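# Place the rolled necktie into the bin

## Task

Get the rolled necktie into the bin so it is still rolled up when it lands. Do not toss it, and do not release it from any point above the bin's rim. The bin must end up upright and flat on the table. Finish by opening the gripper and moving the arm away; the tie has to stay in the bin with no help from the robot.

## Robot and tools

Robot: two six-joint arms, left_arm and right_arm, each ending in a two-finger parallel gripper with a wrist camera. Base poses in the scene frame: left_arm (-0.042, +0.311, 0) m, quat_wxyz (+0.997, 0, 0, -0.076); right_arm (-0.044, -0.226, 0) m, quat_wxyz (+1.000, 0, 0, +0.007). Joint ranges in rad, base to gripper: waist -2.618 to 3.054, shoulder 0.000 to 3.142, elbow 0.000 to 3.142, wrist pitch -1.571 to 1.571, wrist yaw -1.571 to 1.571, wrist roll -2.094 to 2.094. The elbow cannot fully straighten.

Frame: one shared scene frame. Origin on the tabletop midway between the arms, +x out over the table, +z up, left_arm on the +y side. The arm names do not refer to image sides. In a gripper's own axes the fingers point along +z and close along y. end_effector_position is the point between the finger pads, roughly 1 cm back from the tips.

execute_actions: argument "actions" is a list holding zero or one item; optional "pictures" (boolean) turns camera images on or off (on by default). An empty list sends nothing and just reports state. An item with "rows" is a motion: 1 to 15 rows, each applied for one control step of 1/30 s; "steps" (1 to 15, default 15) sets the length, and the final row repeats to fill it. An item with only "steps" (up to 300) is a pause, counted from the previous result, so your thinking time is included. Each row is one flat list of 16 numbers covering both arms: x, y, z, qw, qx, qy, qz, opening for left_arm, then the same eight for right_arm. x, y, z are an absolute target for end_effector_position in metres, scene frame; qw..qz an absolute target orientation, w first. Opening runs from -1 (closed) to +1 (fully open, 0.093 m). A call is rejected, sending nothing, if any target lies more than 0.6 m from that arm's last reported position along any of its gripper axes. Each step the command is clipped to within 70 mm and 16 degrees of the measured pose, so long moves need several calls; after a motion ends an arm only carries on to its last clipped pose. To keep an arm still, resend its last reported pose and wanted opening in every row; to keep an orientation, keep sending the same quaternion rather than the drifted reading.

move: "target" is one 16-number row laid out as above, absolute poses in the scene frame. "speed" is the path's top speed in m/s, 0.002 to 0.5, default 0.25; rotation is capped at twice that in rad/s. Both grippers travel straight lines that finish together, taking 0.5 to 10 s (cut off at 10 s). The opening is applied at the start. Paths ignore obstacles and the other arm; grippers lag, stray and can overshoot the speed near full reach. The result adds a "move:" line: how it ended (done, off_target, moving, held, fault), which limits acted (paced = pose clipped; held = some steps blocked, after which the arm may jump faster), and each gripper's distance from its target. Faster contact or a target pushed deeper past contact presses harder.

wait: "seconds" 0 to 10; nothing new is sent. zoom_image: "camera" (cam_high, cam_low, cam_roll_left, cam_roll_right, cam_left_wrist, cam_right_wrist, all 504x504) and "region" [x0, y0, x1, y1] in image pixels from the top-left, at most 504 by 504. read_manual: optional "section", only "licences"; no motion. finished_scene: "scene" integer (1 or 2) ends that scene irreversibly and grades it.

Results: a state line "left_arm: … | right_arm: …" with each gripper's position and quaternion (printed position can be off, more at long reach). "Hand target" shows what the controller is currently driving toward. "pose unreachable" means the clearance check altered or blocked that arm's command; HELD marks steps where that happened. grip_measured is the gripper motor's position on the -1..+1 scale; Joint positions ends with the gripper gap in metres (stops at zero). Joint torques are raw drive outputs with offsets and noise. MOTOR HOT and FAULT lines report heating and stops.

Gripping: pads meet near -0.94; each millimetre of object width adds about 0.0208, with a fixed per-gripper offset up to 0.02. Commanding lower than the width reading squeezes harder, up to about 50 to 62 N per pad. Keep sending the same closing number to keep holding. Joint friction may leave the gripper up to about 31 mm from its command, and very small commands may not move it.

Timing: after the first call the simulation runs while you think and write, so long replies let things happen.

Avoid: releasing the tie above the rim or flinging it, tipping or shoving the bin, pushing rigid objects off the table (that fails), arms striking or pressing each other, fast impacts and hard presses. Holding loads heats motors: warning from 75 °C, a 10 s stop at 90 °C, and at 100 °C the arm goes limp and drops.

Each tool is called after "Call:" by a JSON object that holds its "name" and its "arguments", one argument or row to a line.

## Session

Call:
{"name": "execute_actions", "arguments": {
  "actions": []
}}

Scene clock: 0.00 s of 4800.00 s.
left_arm: end_effector_position=(+0.3270, +0.2559, +0.4103) grip_measured=+1.000 end_effector_quat_wxyz=(+0.711, +0.058, +0.699, -0.046) | right_arm: end_effector_position=(+0.3329, -0.2163, +0.3966) grip_measured=+1.000 end_effector_quat_wxyz=(+0.703, -0.002, +0.711, +0.012)
Joint positions: left_arm=[ 0.003  1.044  1.062 -0.002 -0.001  0.017  0.093] | right_arm=[0.014 1.051 1.038 0.    0.009 0.015 0.093]
Joint velocities: left_arm=[ 0.002  0.007 -0.007 -0.022 -0.022  0.007  0.   ] | right_arm=[ 0.002 -0.002  0.012 -0.007  0.022 -0.022  0.   ]
Joint torques (N m, as the arm reports them, + toward a larger angle): no reading
Motor temperatures (°C, as the motors report them): left_arm=[27 24 29 26 26 25] | right_arm=[25 29 28 27 23 25]
Hand target (left_arm): +0.327, +0.256, +0.410; +0.711, +0.058, +0.699, -0.046
Hand target (right_arm): +0.333, -0.216, +0.397; +0.703, -0.002, +0.711, +0.012

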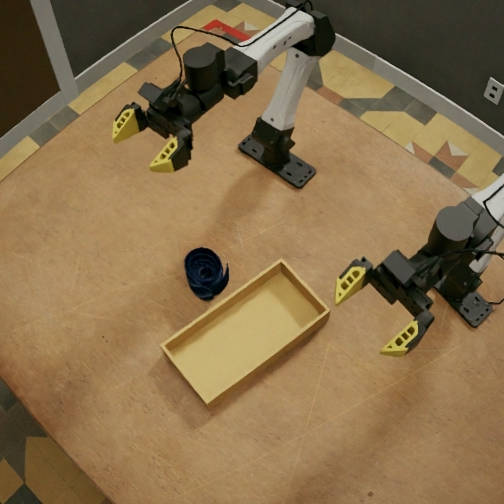

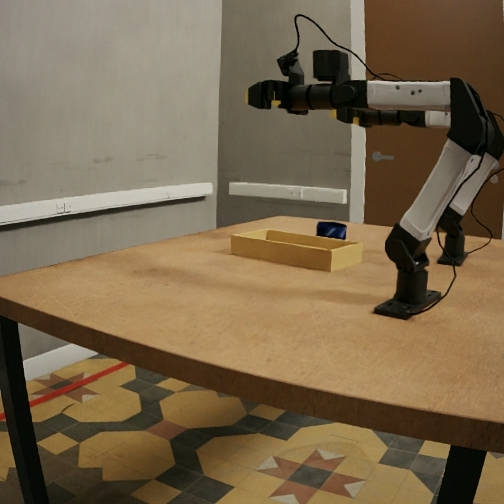

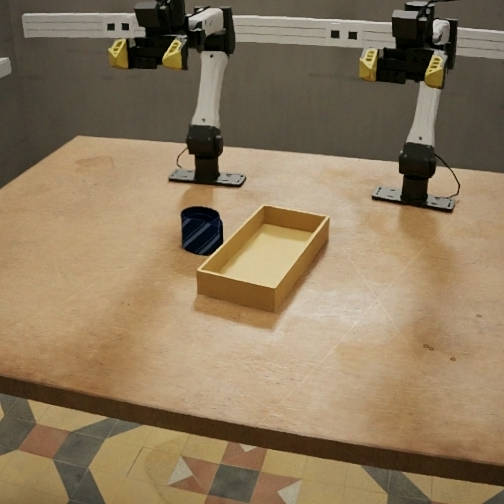

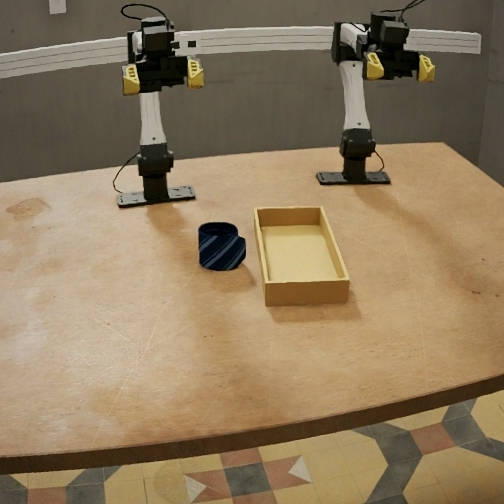

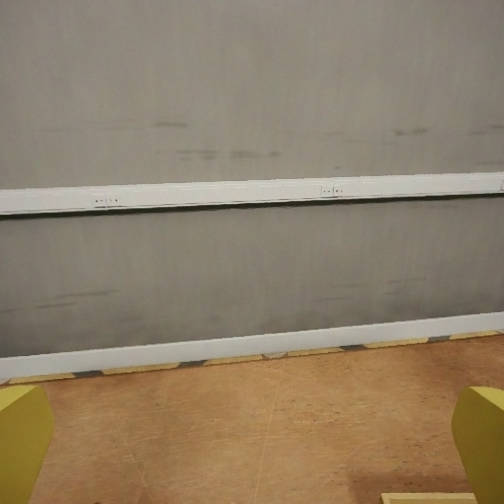

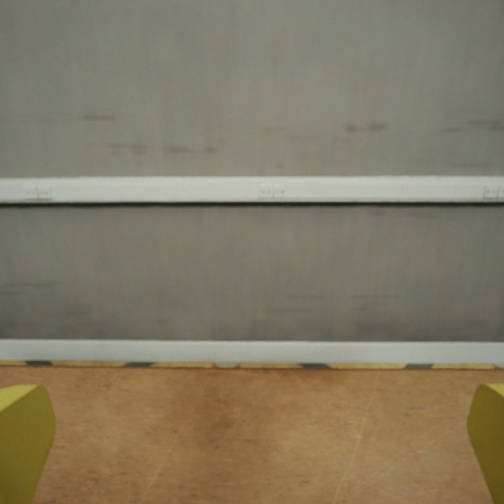

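Call:
{"name": "move", "arguments": {
  "target": [0.327,0.256,0.41,0.711,0.058,0.699,-0.046,1,0.313,-0.117,0.13,0,0,1,0,1]
}}

Scene clock: 4.80 s of 4800.00 s.
left_arm: end_effector_position=(+0.3270, +0.2559, +0.4103) grip_measured=+1.000 end_effector_quat_wxyz=(+0.711, +0.058, +0.699, -0.046) | right_arm: end_effector_position=(+0.3113, -0.1234, +0.1306) grip_measured=+1.000 end_effector_quat_wxyz=(+0.009, +0.006, +1.000, -0.016)
Joint positions: left_arm=[ 0.003  1.044  1.062 -0.002 -0.001  0.017  0.093] | right_arm=[ 0.282  1.943  1.756 -1.376  0.037  0.309  0.093]
Joint velocities: left_arm=[ 0.002 -0.012 -0.007  0.007 -0.007 -0.037  0.   ] | right_arm=[-0.012 -0.007 -0.007 -0.081  0.022 -0.037  0.   ]
Joint torques (N m, as the arm reports them, + toward a larger angle): left_arm=[-0.29 -3.4   8.51  2.78 -0.05 -0.03] | right_arm=[  1.42 -11.19   8.14   0.2   -0.16  -0.07]
Motor temperatures (°C, as the motors report them): left_arm=[27 24 30 28 26 25] | right_arm=[25 29 29 28 23 25]
Hand target (left_arm): +0.327, +0.256, +0.410; +0.711, +0.058, +0.699, -0.046
Hand target (right_arm): +0.309, -0.118, +0.132; +0.002, +0.003, +1.000, -0.014
Off the commanded pose (left_arm): 0.000 m, 0 deg.
Off the commanded pose (right_arm): 0.007 m, 2 deg.
move: done

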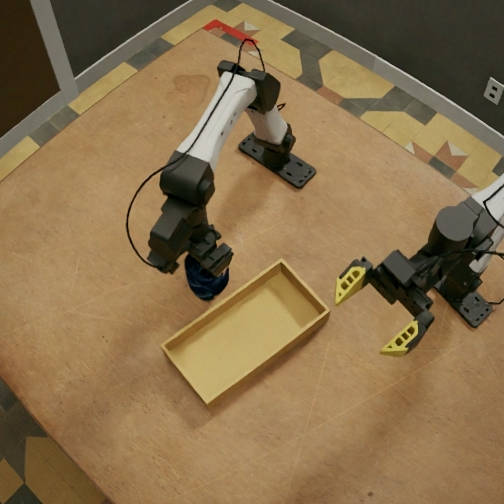

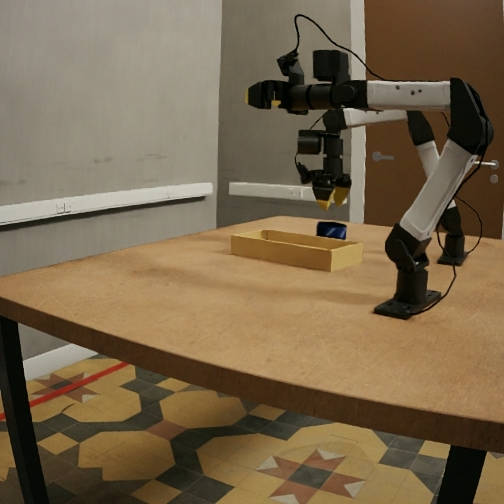

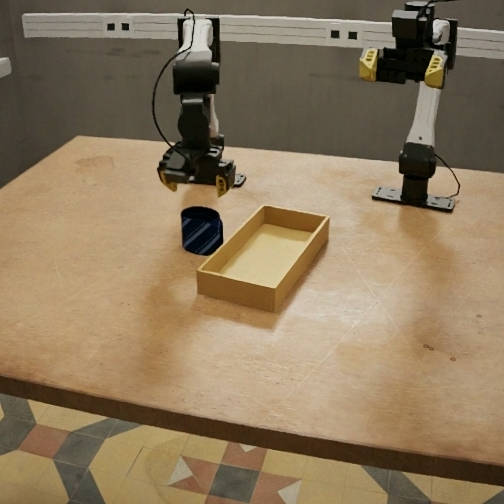

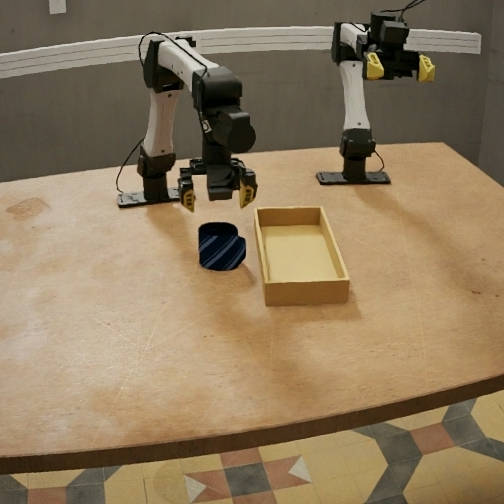

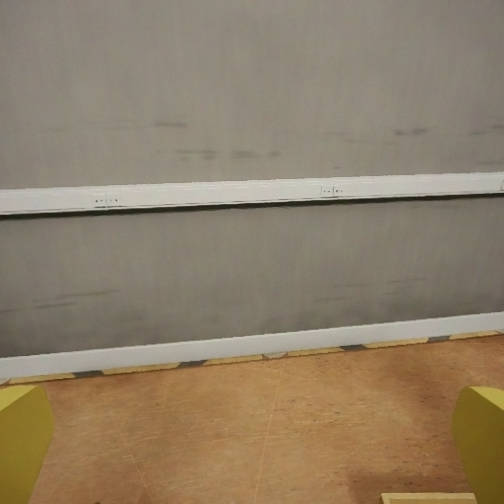

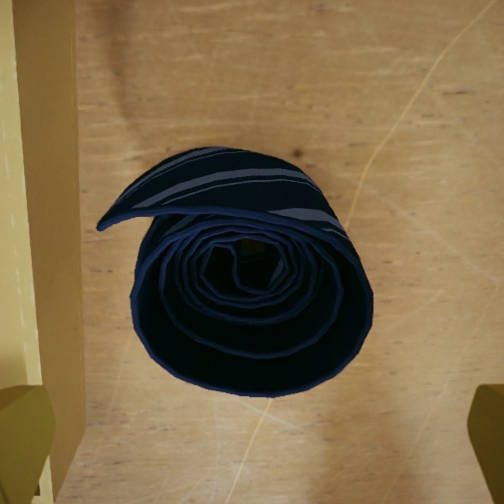

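Call:
{"name": "move", "arguments": {
  "target": [0.327,0.256,0.41,0.711,0.058,0.699,-0.046,1,0.31,-0.111,0.035,0,0,1,0,1],
  "speed": 0.08
}}

Call:
{"name": "move", "arguments": {
  "target": [0.327,0.256,0.41,0.711,0.058,0.699,-0.046,1,0.31,-0.111,0.035,0,0,1,0,-0.2]
}}

Call:
{"name": "move", "arguments": {
  "target": [0.327,0.256,0.41,0.711,0.058,0.699,-0.046,1,0.31,-0.111,0.14,0,0,1,0,-0.2],
  "speed": 0.1
}}

Call:
{"name": "move", "arguments": {
  "target": [0.327,0.256,0.41,0.711,0.058,0.699,-0.046,1,0.33,0.042,0.14,0,0,1,0,-0.2],
  "speed": 0.12
}}

Call:
{"name": "move", "arguments": {
  "target": [0.327,0.256,0.41,0.711,0.058,0.699,-0.046,1,0.33,0.042,0.046,0,0,1,0,-0.2],
  "speed": 0.08
}}

Scene clock: 9.87 s of 4800.00 s.
left_arm: end_effector_position=(+0.3270, +0.2559, +0.4103) grip_measured=+1.000 end_effector_quat_wxyz=(+0.711, +0.058, +0.699, -0.046) | right_arm: end_effector_position=(+0.3117, -0.1185, +0.0437) grip_measured=+1.000 end_effector_quat_wxyz=(+0.005, +0.006, +1.000, -0.003)
Joint positions: left_arm=[ 0.003  1.044  1.062 -0.002 -0.001  0.017  0.093] | right_arm=[ 0.282  1.989  1.472 -1.048  0.009  0.309  0.093]
Joint velocities: left_arm=[-0.007  0.002 -0.012  0.007  0.007 -0.037  0.   ] | right_arm=[-0.002  0.007  0.002  0.007 -0.007 -0.066  0.   ]
Joint torques (N m, as the arm reports them, + toward a larger angle): left_arm=[-0.31 -3.41  8.49  2.78 -0.05 -0.03] | right_arm=[  1.83 -11.15   5.47   0.6   -0.12  -0.01]
Motor temperatures (°C, as the motors report them): left_arm=[27 24 31 29 26 25] | right_arm=[25 31 30 28 23 25]
Hand target (left_arm): +0.327, +0.256, +0.410; +0.711, +0.058, +0.699, -0.046
Hand target (right_arm): +0.309, -0.112, +0.035; -0.000, +0.000, +1.000, -0.000
Off the commanded pose (left_arm): 0.000 m, 0 deg.
Off the commanded pose (right_arm): 0.012 m, 1 deg.
After step 90, 0.33 s passed at rest.
move: off_target (right_arm)

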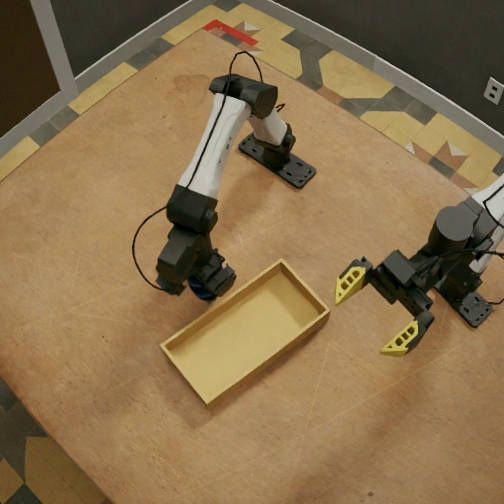

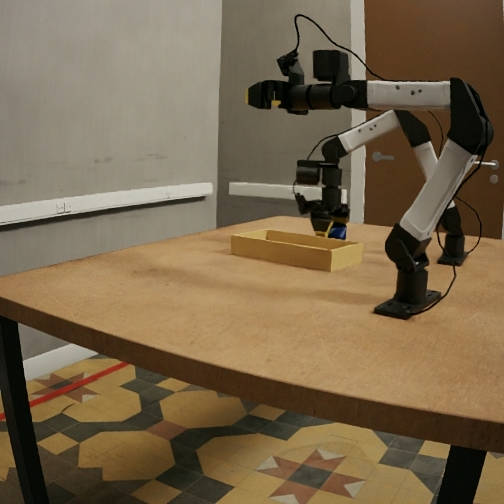

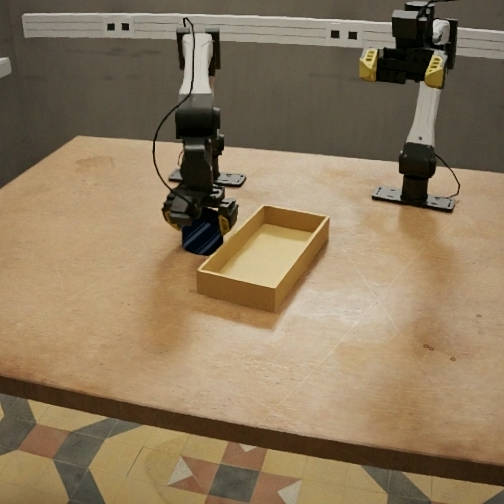

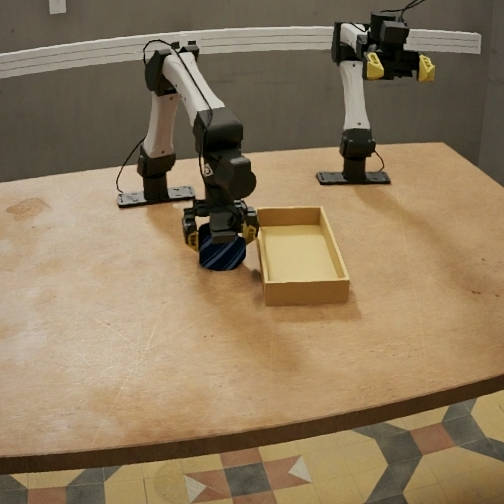

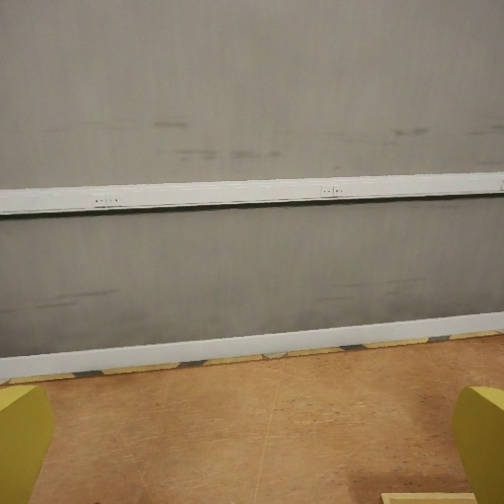

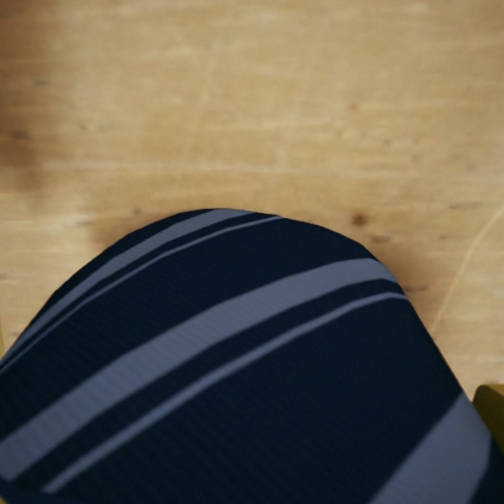

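Scene clock: 10.57 s of 4800.00 s.
left_arm: end_effector_position=(+0.3270, +0.2559, +0.4103) grip_measured=+1.000 end_effector_quat_wxyz=(+0.711, +0.058, +0.699, -0.046) | right_arm: end_effector_position=(+0.3118, -0.1185, +0.0441) grip_measured=-0.191 end_effector_quat_wxyz=(+0.005, +0.006, +1.000, -0.003)
Joint positions: left_arm=[ 0.003  1.044  1.062 -0.002 -0.001  0.017  0.093] | right_arm=[ 0.282  1.987  1.472 -1.048  0.009  0.309  0.036]
Joint velocities: left_arm=[-0.002  0.017 -0.012  0.007  0.007 -0.051  0.   ] | right_arm=[ 0.007 -0.007 -0.007 -0.037 -0.037 -0.022 -0.   ]
Joint torques (N m, as the arm reports them, + toward a larger angle): left_arm=[-0.28 -3.39  8.49  2.78 -0.05 -0.03] | right_arm=[  1.61 -10.62   6.03   0.56  -0.14  -0.07]
Motor temperatures (°C, as the motors report them): left_arm=[27 24 31 29 26 25] | right_arm=[25 31 30 28 23 25]
Hand target (left_arm): +0.327, +0.256, +0.410; +0.711, +0.058, +0.699, -0.046
Hand target (right_arm): +0.310, -0.111, +0.035; -0.000, -0.000, +1.000, -0.000
Off the commanded pose (left_arm): 0.000 m, 0 deg.
Off the commanded pose (right_arm): 0.012 m, 1 deg.
move: off_target (right_arm)

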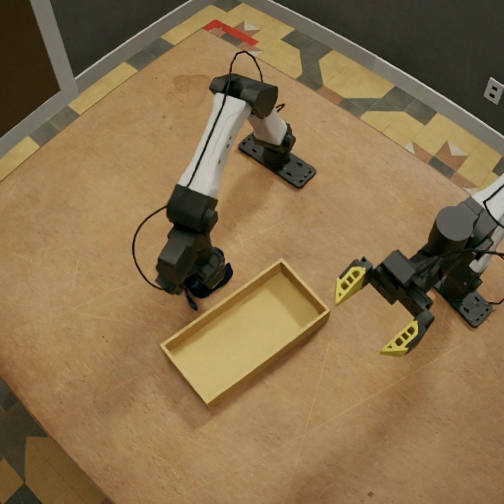

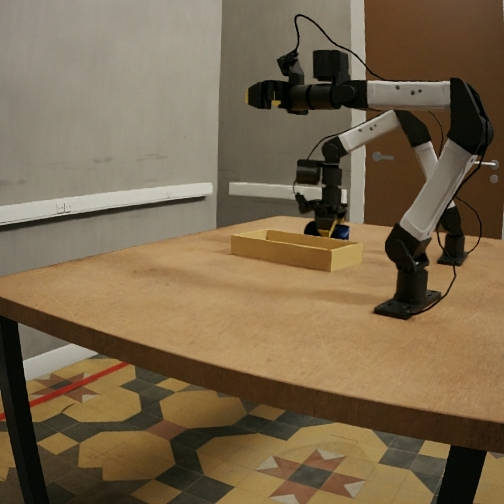

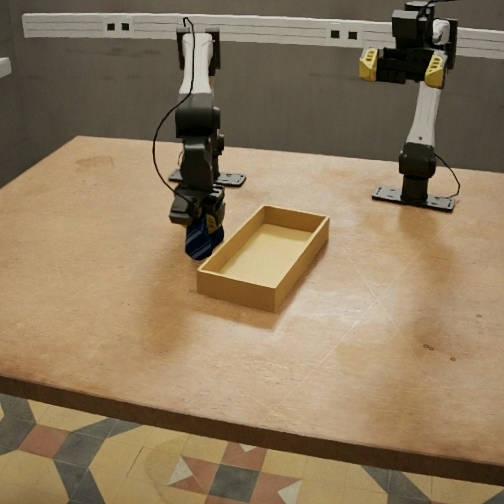

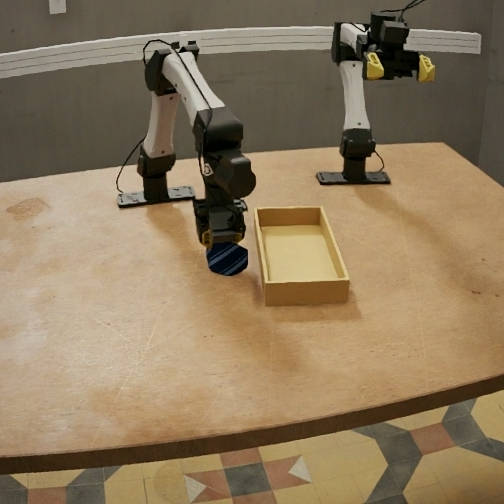

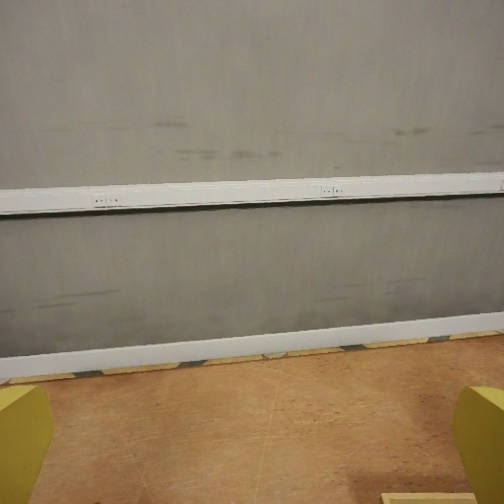

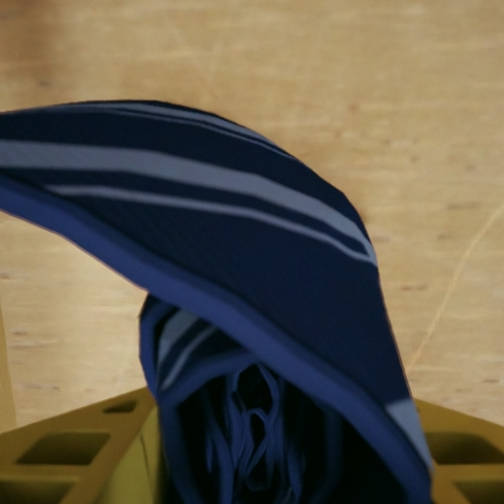

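Scene clock: 12.13 s of 4800.00 s.
left_arm: end_effector_position=(+0.3270, +0.2559, +0.4103) grip_measured=+1.000 end_effector_quat_wxyz=(+0.711, +0.058, +0.699, -0.046) | right_arm: end_effector_position=(+0.3145, -0.1176, +0.1353) grip_measured=-0.191 end_effector_quat_wxyz=(+0.003, +0.006, +1.000, -0.004)
Joint positions: left_arm=[ 0.003  1.044  1.062 -0.002 -0.001  0.017  0.093] | right_arm=[ 0.282  1.969  1.812 -1.411  0.009  0.309  0.036]
Joint velocities: left_arm=[-0.002 -0.022 -0.007 -0.022  0.051 -0.037  0.   ] | right_arm=[-0.017  0.012 -0.022 -0.007 -0.037 -0.037  0.   ]
Joint torques (N m, as the arm reports them, + toward a larger angle): left_arm=[-0.25 -3.4   8.5   2.77 -0.06 -0.03] | right_arm=[  1.91 -12.16   8.06   0.23  -0.15  -0.01]
Motor temperatures (°C, as the motors report them): left_arm=[27 24 31 29 26 25] | right_arm=[25 32 30 28 23 25]
Hand target (left_arm): +0.327, +0.256, +0.410; +0.711, +0.058, +0.699, -0.046
Hand target (right_arm): +0.311, -0.111, +0.140; +0.000, -0.000, +1.000, -0.000
Off the commanded pose (left_arm): 0.000 m, 0 deg.
Off the commanded pose (right_arm): 0.009 m, 1 deg.
move: done

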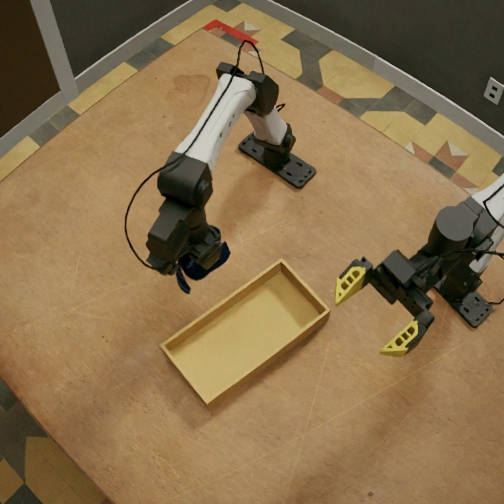

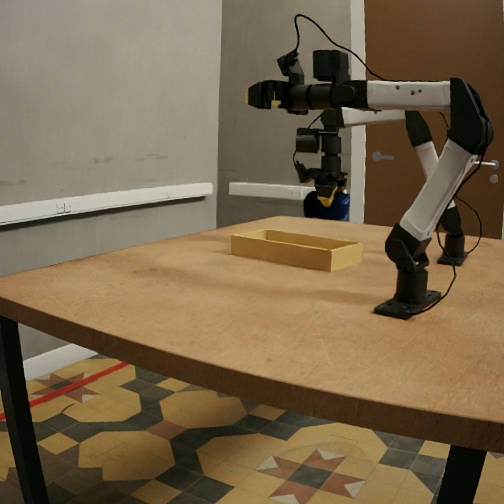

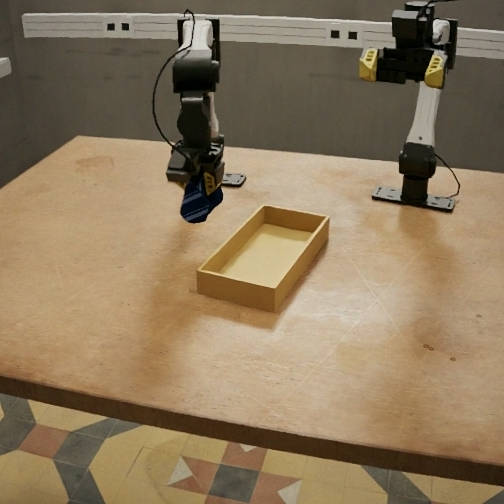

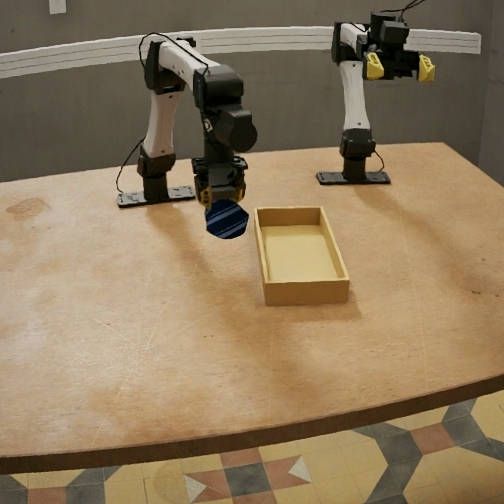

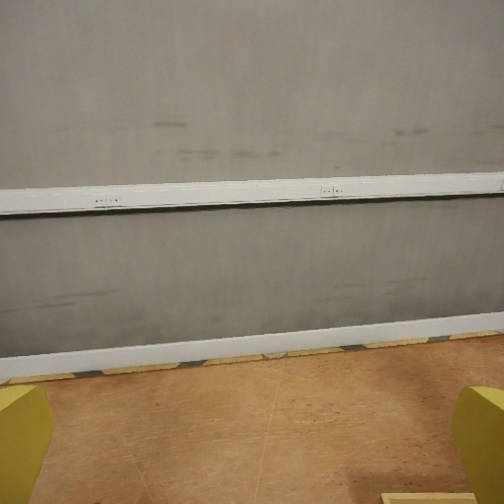

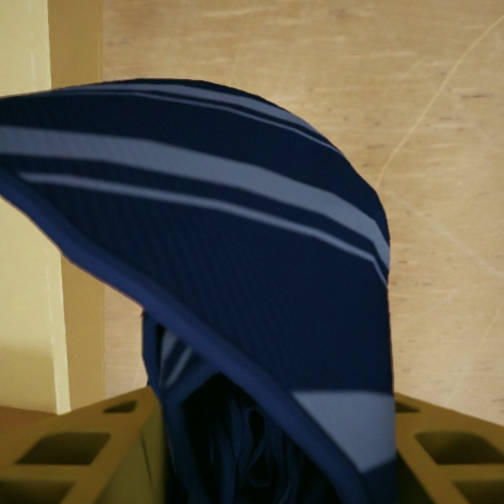

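Scene clock: 13.83 s of 4800.00 s.
left_arm: end_effector_position=(+0.3270, +0.2559, +0.4103) grip_measured=+1.000 end_effector_quat_wxyz=(+0.711, +0.058, +0.699, -0.046) | right_arm: end_effector_position=(+0.3311, +0.0404, +0.1409) grip_measured=-0.191 end_effector_quat_wxyz=(+0.036, -0.003, +0.999, +0.020)
Joint positions: left_arm=[ 0.003  1.044  1.062 -0.002 -0.001  0.017  0.093] | right_arm=[ 0.606  2.317  2.379 -1.551  0.009  0.615  0.036]
Joint velocities: left_arm=[ 0.007 -0.007  0.007 -0.051  0.007 -0.051  0.   ] | right_arm=[-0.007  0.027  0.012 -0.066  0.051  0.022  0.   ]
Joint torques (N m, as the arm reports them, + toward a larger angle): left_arm=[-0.28 -3.42  8.51  2.77 -0.04 -0.03] | right_arm=[  0.81 -13.96   8.22   0.35  -0.05   0.  ]
Motor temperatures (°C, as the motors report them): left_arm=[27 24 31 29 26 25] | right_arm=[25 32 30 28 23 25]
Hand target (left_arm): +0.327, +0.256, +0.410; +0.711, +0.058, +0.699, -0.046
Hand target (right_arm): +0.329, +0.042, +0.139; +0.029, -0.000, +0.999, +0.018
Off the commanded pose (left_arm): 0.000 m, 0 deg.
Off the commanded pose (right_arm): 0.002 m, 5 deg.
joint sent to its limit (right arm) — the command would take joint 4 (wrist pitch) past its lower limit, so that joint was sent only as far as its limit.
move: off_target (right_arm)

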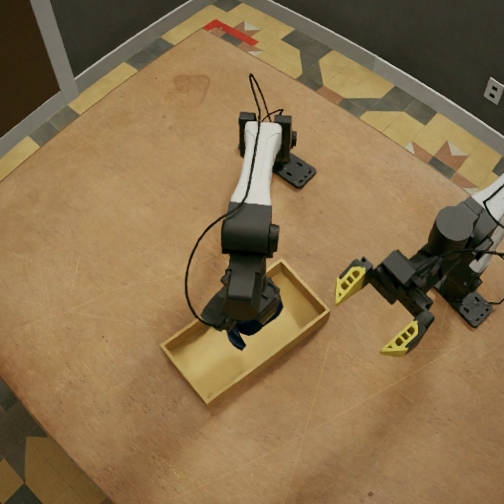

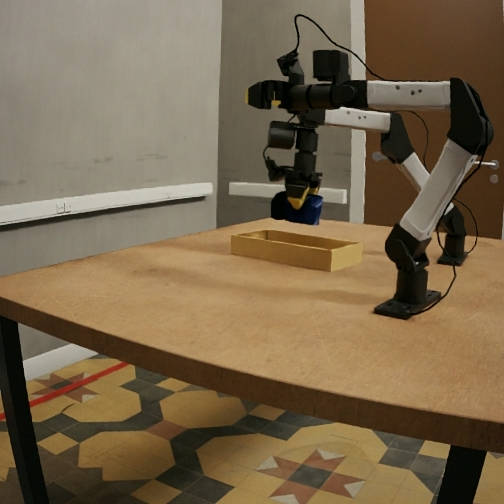

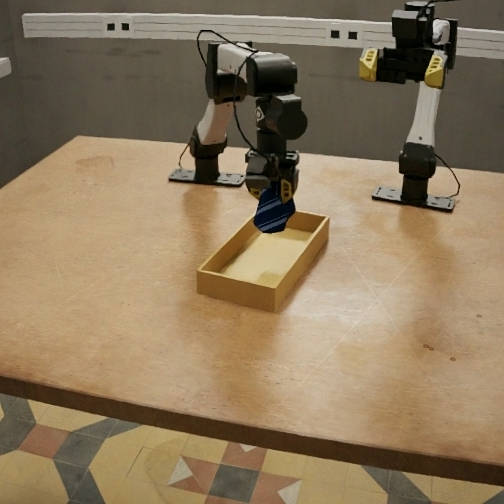

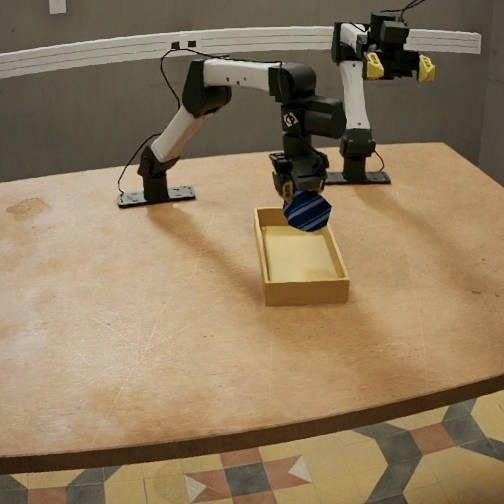

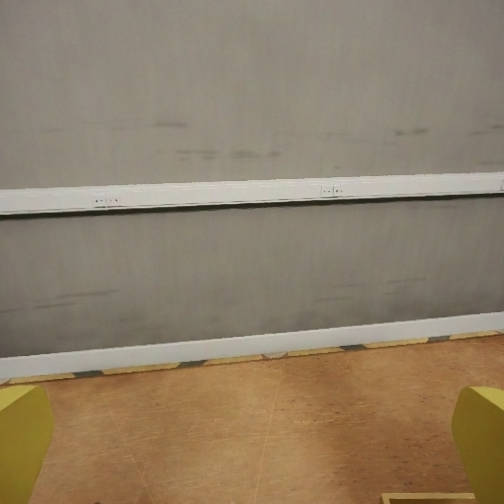

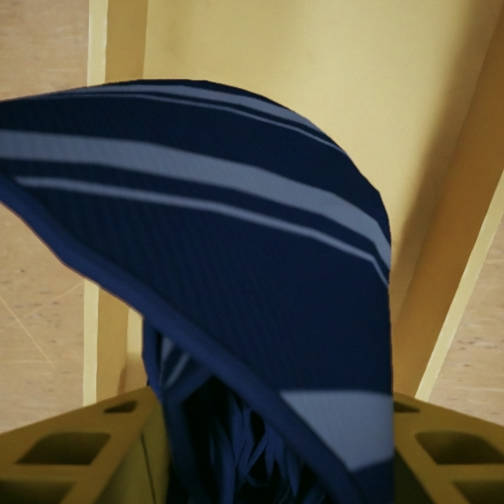

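Scene clock: 15.43 s of 4800.00 s.
left_arm: end_effector_position=(+0.3270, +0.2559, +0.4103) grip_measured=+1.000 end_effector_quat_wxyz=(+0.711, +0.058, +0.699, -0.046) | right_arm: end_effector_position=(+0.3286, +0.0386, +0.0532) grip_measured=-0.191 end_effector_quat_wxyz=(+0.002, -0.003, +1.000, -0.005)
Joint positions: left_arm=[ 0.003  1.044  1.062 -0.002 -0.001  0.017  0.093] | right_arm=[ 0.606  2.349  2.085 -1.31   0.009  0.615  0.036]
Joint velocities: left_arm=[ 0.002 -0.007  0.002  0.007  0.051  0.037  0.   ] | right_arm=[ 0.012 -0.002 -0.002  0.081 -0.007  0.037  0.   ]
Joint torques (N m, as the arm reports them, + toward a larger angle): left_arm=[-0.29 -3.41  8.52  2.77 -0.06 -0.04] | right_arm=[  0.64 -14.98   5.9    0.61  -0.12  -0.03]
Motor temperatures (°C, as the motors report them): left_arm=[27 24 32 30 26 25] | right_arm=[25 33 30 28 23 25]
Hand target (left_arm): +0.327, +0.256, +0.410; +0.711, +0.058, +0.699, -0.046
Hand target (right_arm): +0.329, +0.041, +0.046; +0.000, -0.000, +1.000, -0.001
Off the commanded pose (left_arm): 0.000 m, 0 deg.
Off the commanded pose (right_arm): 0.008 m, 1 deg.
move: done

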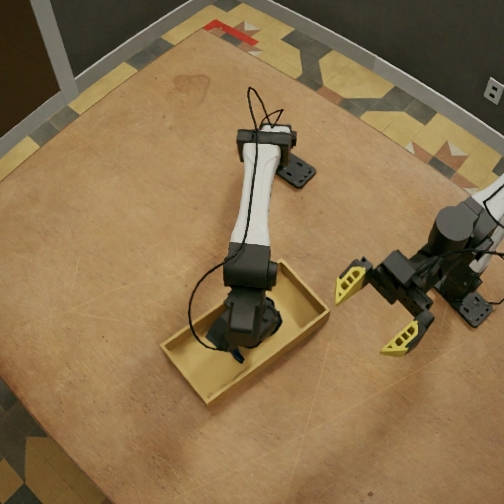

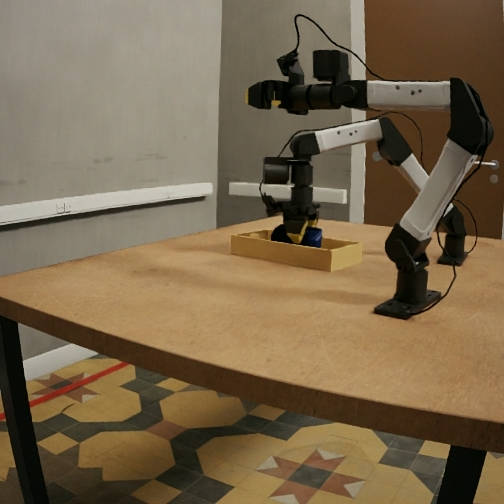

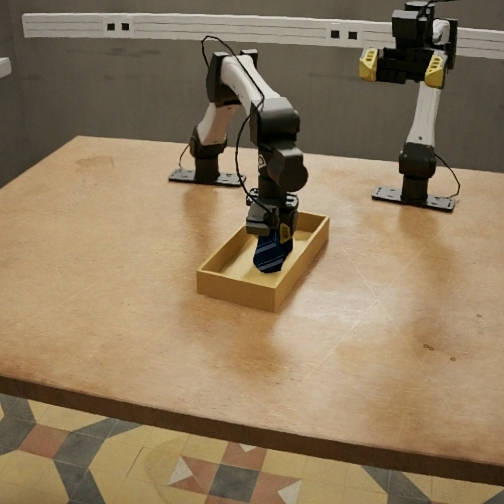

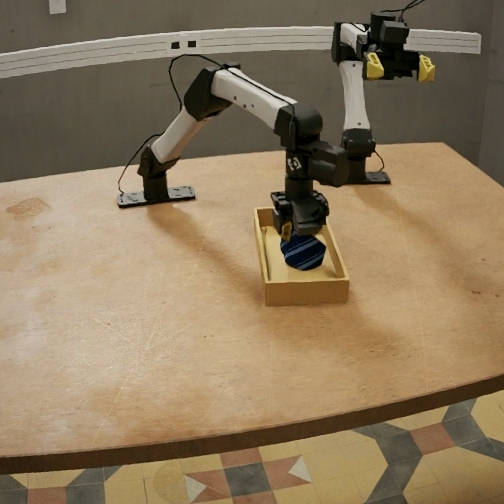

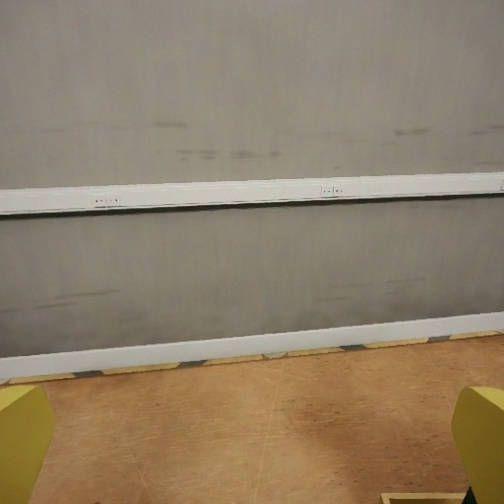

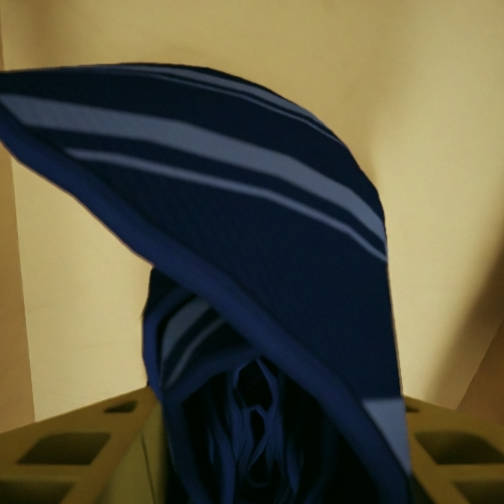

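Call:
{"name": "move", "arguments": {
  "target": [0.327,0.256,0.41,0.711,0.058,0.699,-0.046,1,0.33,0.042,0.05,0,0,1,0,0.8]
}}

Call:
{"name": "move", "arguments": {
  "target": [0.327,0.256,0.41,0.711,0.058,0.699,-0.046,1,0.32,0.035,0.17,0,0,1,0,0.8],
  "speed": 0.12
}}

Call:
{"name": "finished_scene", "arguments": {
  "scene": 2
}}

Scene clock: 18.13 s of 4800.00 s.
left_arm: end_effector_position=(+0.3270, +0.2559, +0.4103) grip_measured=+1.000 end_effector_quat_wxyz=(+0.711, +0.058, +0.699, -0.046) | right_arm: end_effector_position=(+0.3290, +0.0390, +0.0532) grip_measured=+0.797 end_effector_quat_wxyz=(+0.002, -0.003, +1.000, -0.004)
Joint positions: left_arm=[ 0.003  1.044  1.062 -0.002 -0.001  0.017  0.093] | right_arm=[ 0.606  2.349  2.085 -1.307  0.009  0.615  0.083]
Joint velocities: left_arm=[ 0.007  0.002 -0.002 -0.066  0.037  0.022  0.   ] | right_arm=[-0.007 -0.007 -0.007 -0.095 -0.037  0.007 -0.001]
Joint torques (N m, as the arm reports them, + toward a larger angle): left_arm=[-0.28 -3.42  8.5   2.78 -0.05 -0.03] | right_arm=[  0.82 -14.96   7.61   0.39  -0.13  -0.05]
Motor temperatures (°C, as the motors report them): left_arm=[27 24 32 30 26 25] | right_arm=[25 35 30 28 23 25]
Hand target (left_arm): +0.327, +0.256, +0.410; +0.711, +0.058, +0.699, -0.046
Hand target (right_arm): +0.330, +0.042, +0.050; +0.000, -0.000, +1.000, +0.000
Off the commanded pose (left_arm): 0.000 m, 0 deg.
Off the commanded pose (right_arm): 0.004 m, 1 deg.
move: done

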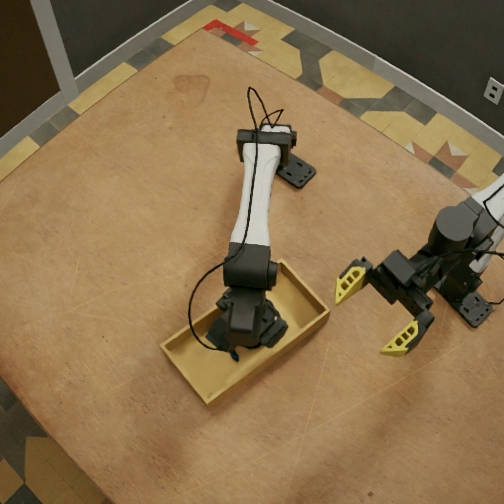

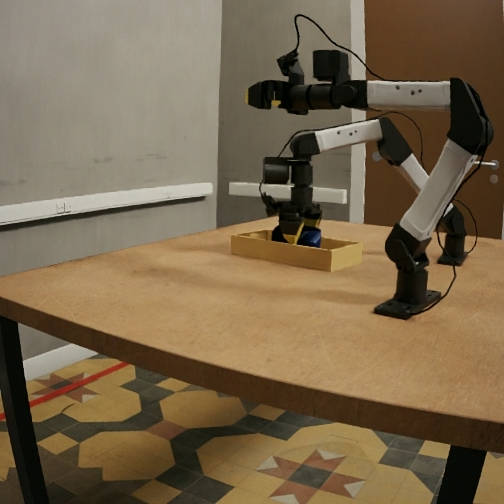

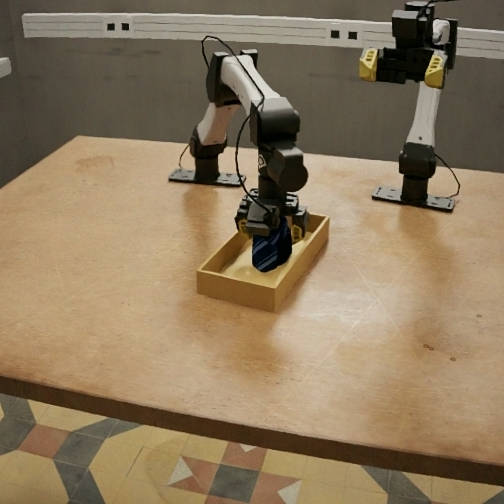

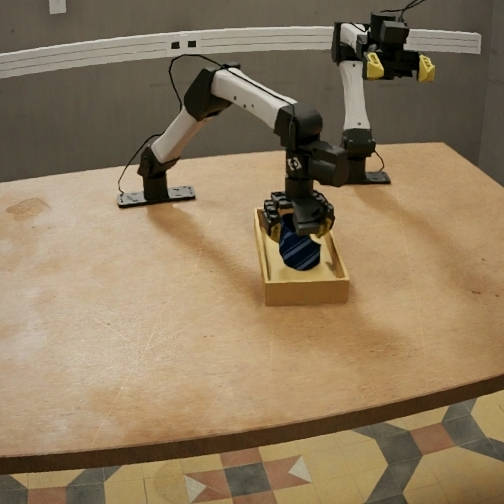

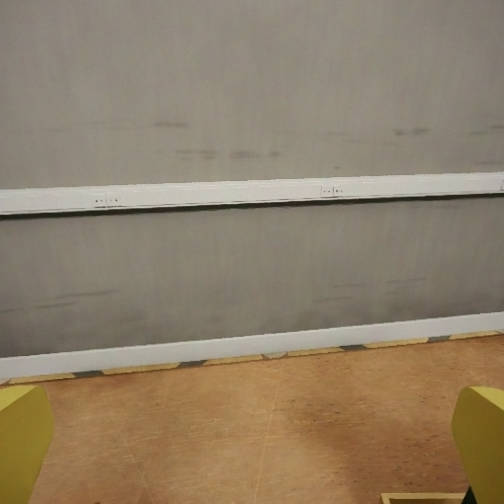

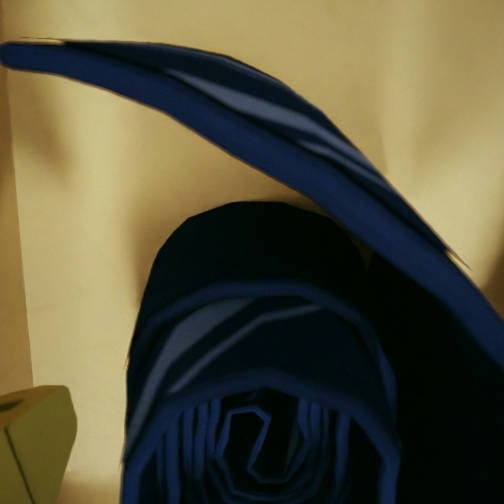

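Scene clock: 19.50 s of 4800.00 s.
left_arm: end_effector_position=(+0.3270, +0.2559, +0.4103) grip_measured=+1.000 end_effector_quat_wxyz=(+0.711, +0.058, +0.699, -0.046) | right_arm: end_effector_position=(+0.3235, +0.0351, +0.1663) grip_measured=+0.797 end_effector_quat_wxyz=(+0.054, -0.002, +0.998, +0.033)
Joint positions: left_arm=[ 0.003  1.044  1.062 -0.002 -0.001  0.017  0.093] | right_arm=[ 0.606  2.236  2.342 -1.551  0.009  0.615  0.083]
Joint velocities: left_arm=[-0.002  0.012  0.002  0.007  0.037 -0.007  0.   ] | right_arm=[ 0.012  0.002  0.007 -0.022 -0.051 -0.081  0.002]
Joint torques (N m, as the arm reports them, + toward a larger angle): left_arm=[-0.32 -3.41  8.51  2.77 -0.05 -0.03] | right_arm=[  0.44 -14.45   7.99   0.48  -0.13   0.01]
Motor temperatures (°C, as the motors report them): left_arm=[27 24 32 30 26 25] | right_arm=[25 35 31 28 23 25]
Hand target (left_arm): +0.327, +0.256, +0.410; +0.711, +0.058, +0.699, -0.046
Hand target (right_arm): +0.321, +0.035, +0.170; +0.050, +0.000, +0.998, +0.035
Off the commanded pose (left_arm): 0.000 m, 0 deg.
Off the commanded pose (right_arm): 0.005 m, 7 deg.
joint sent to its limit (right arm) — the command would take joint 4 (wrist pitch) past its lower limit, so that joint was sent only as far as its limit.
move: off_target (right_arm)

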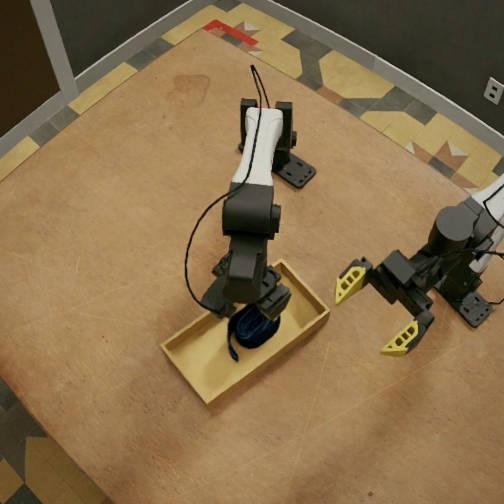

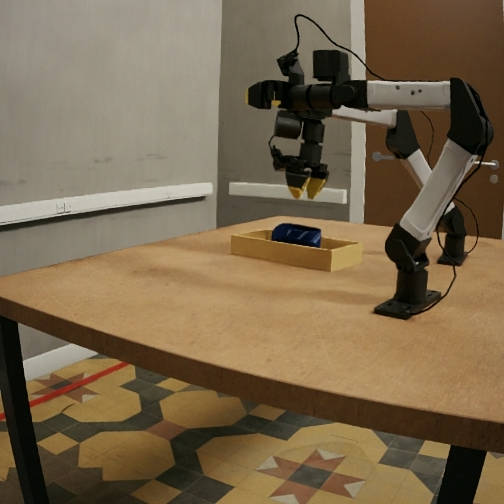

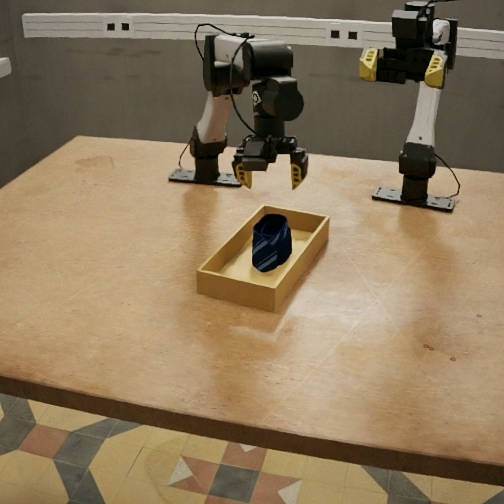

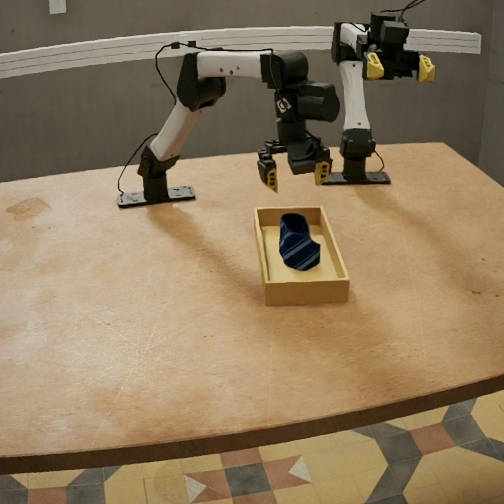

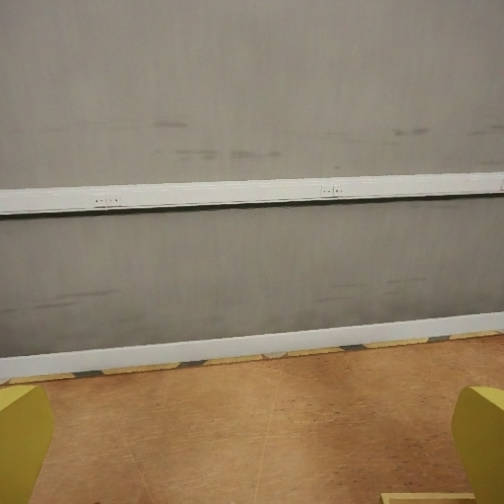

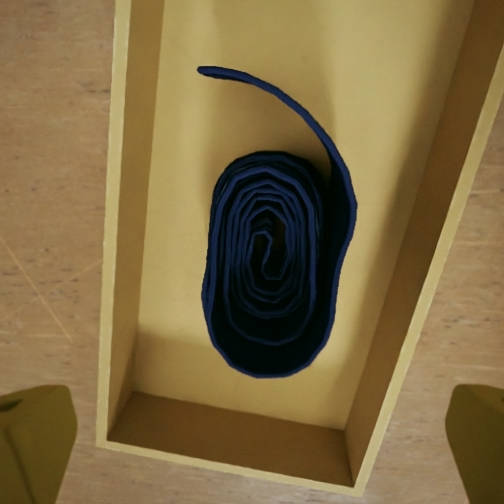

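The scene is finished: the task was done.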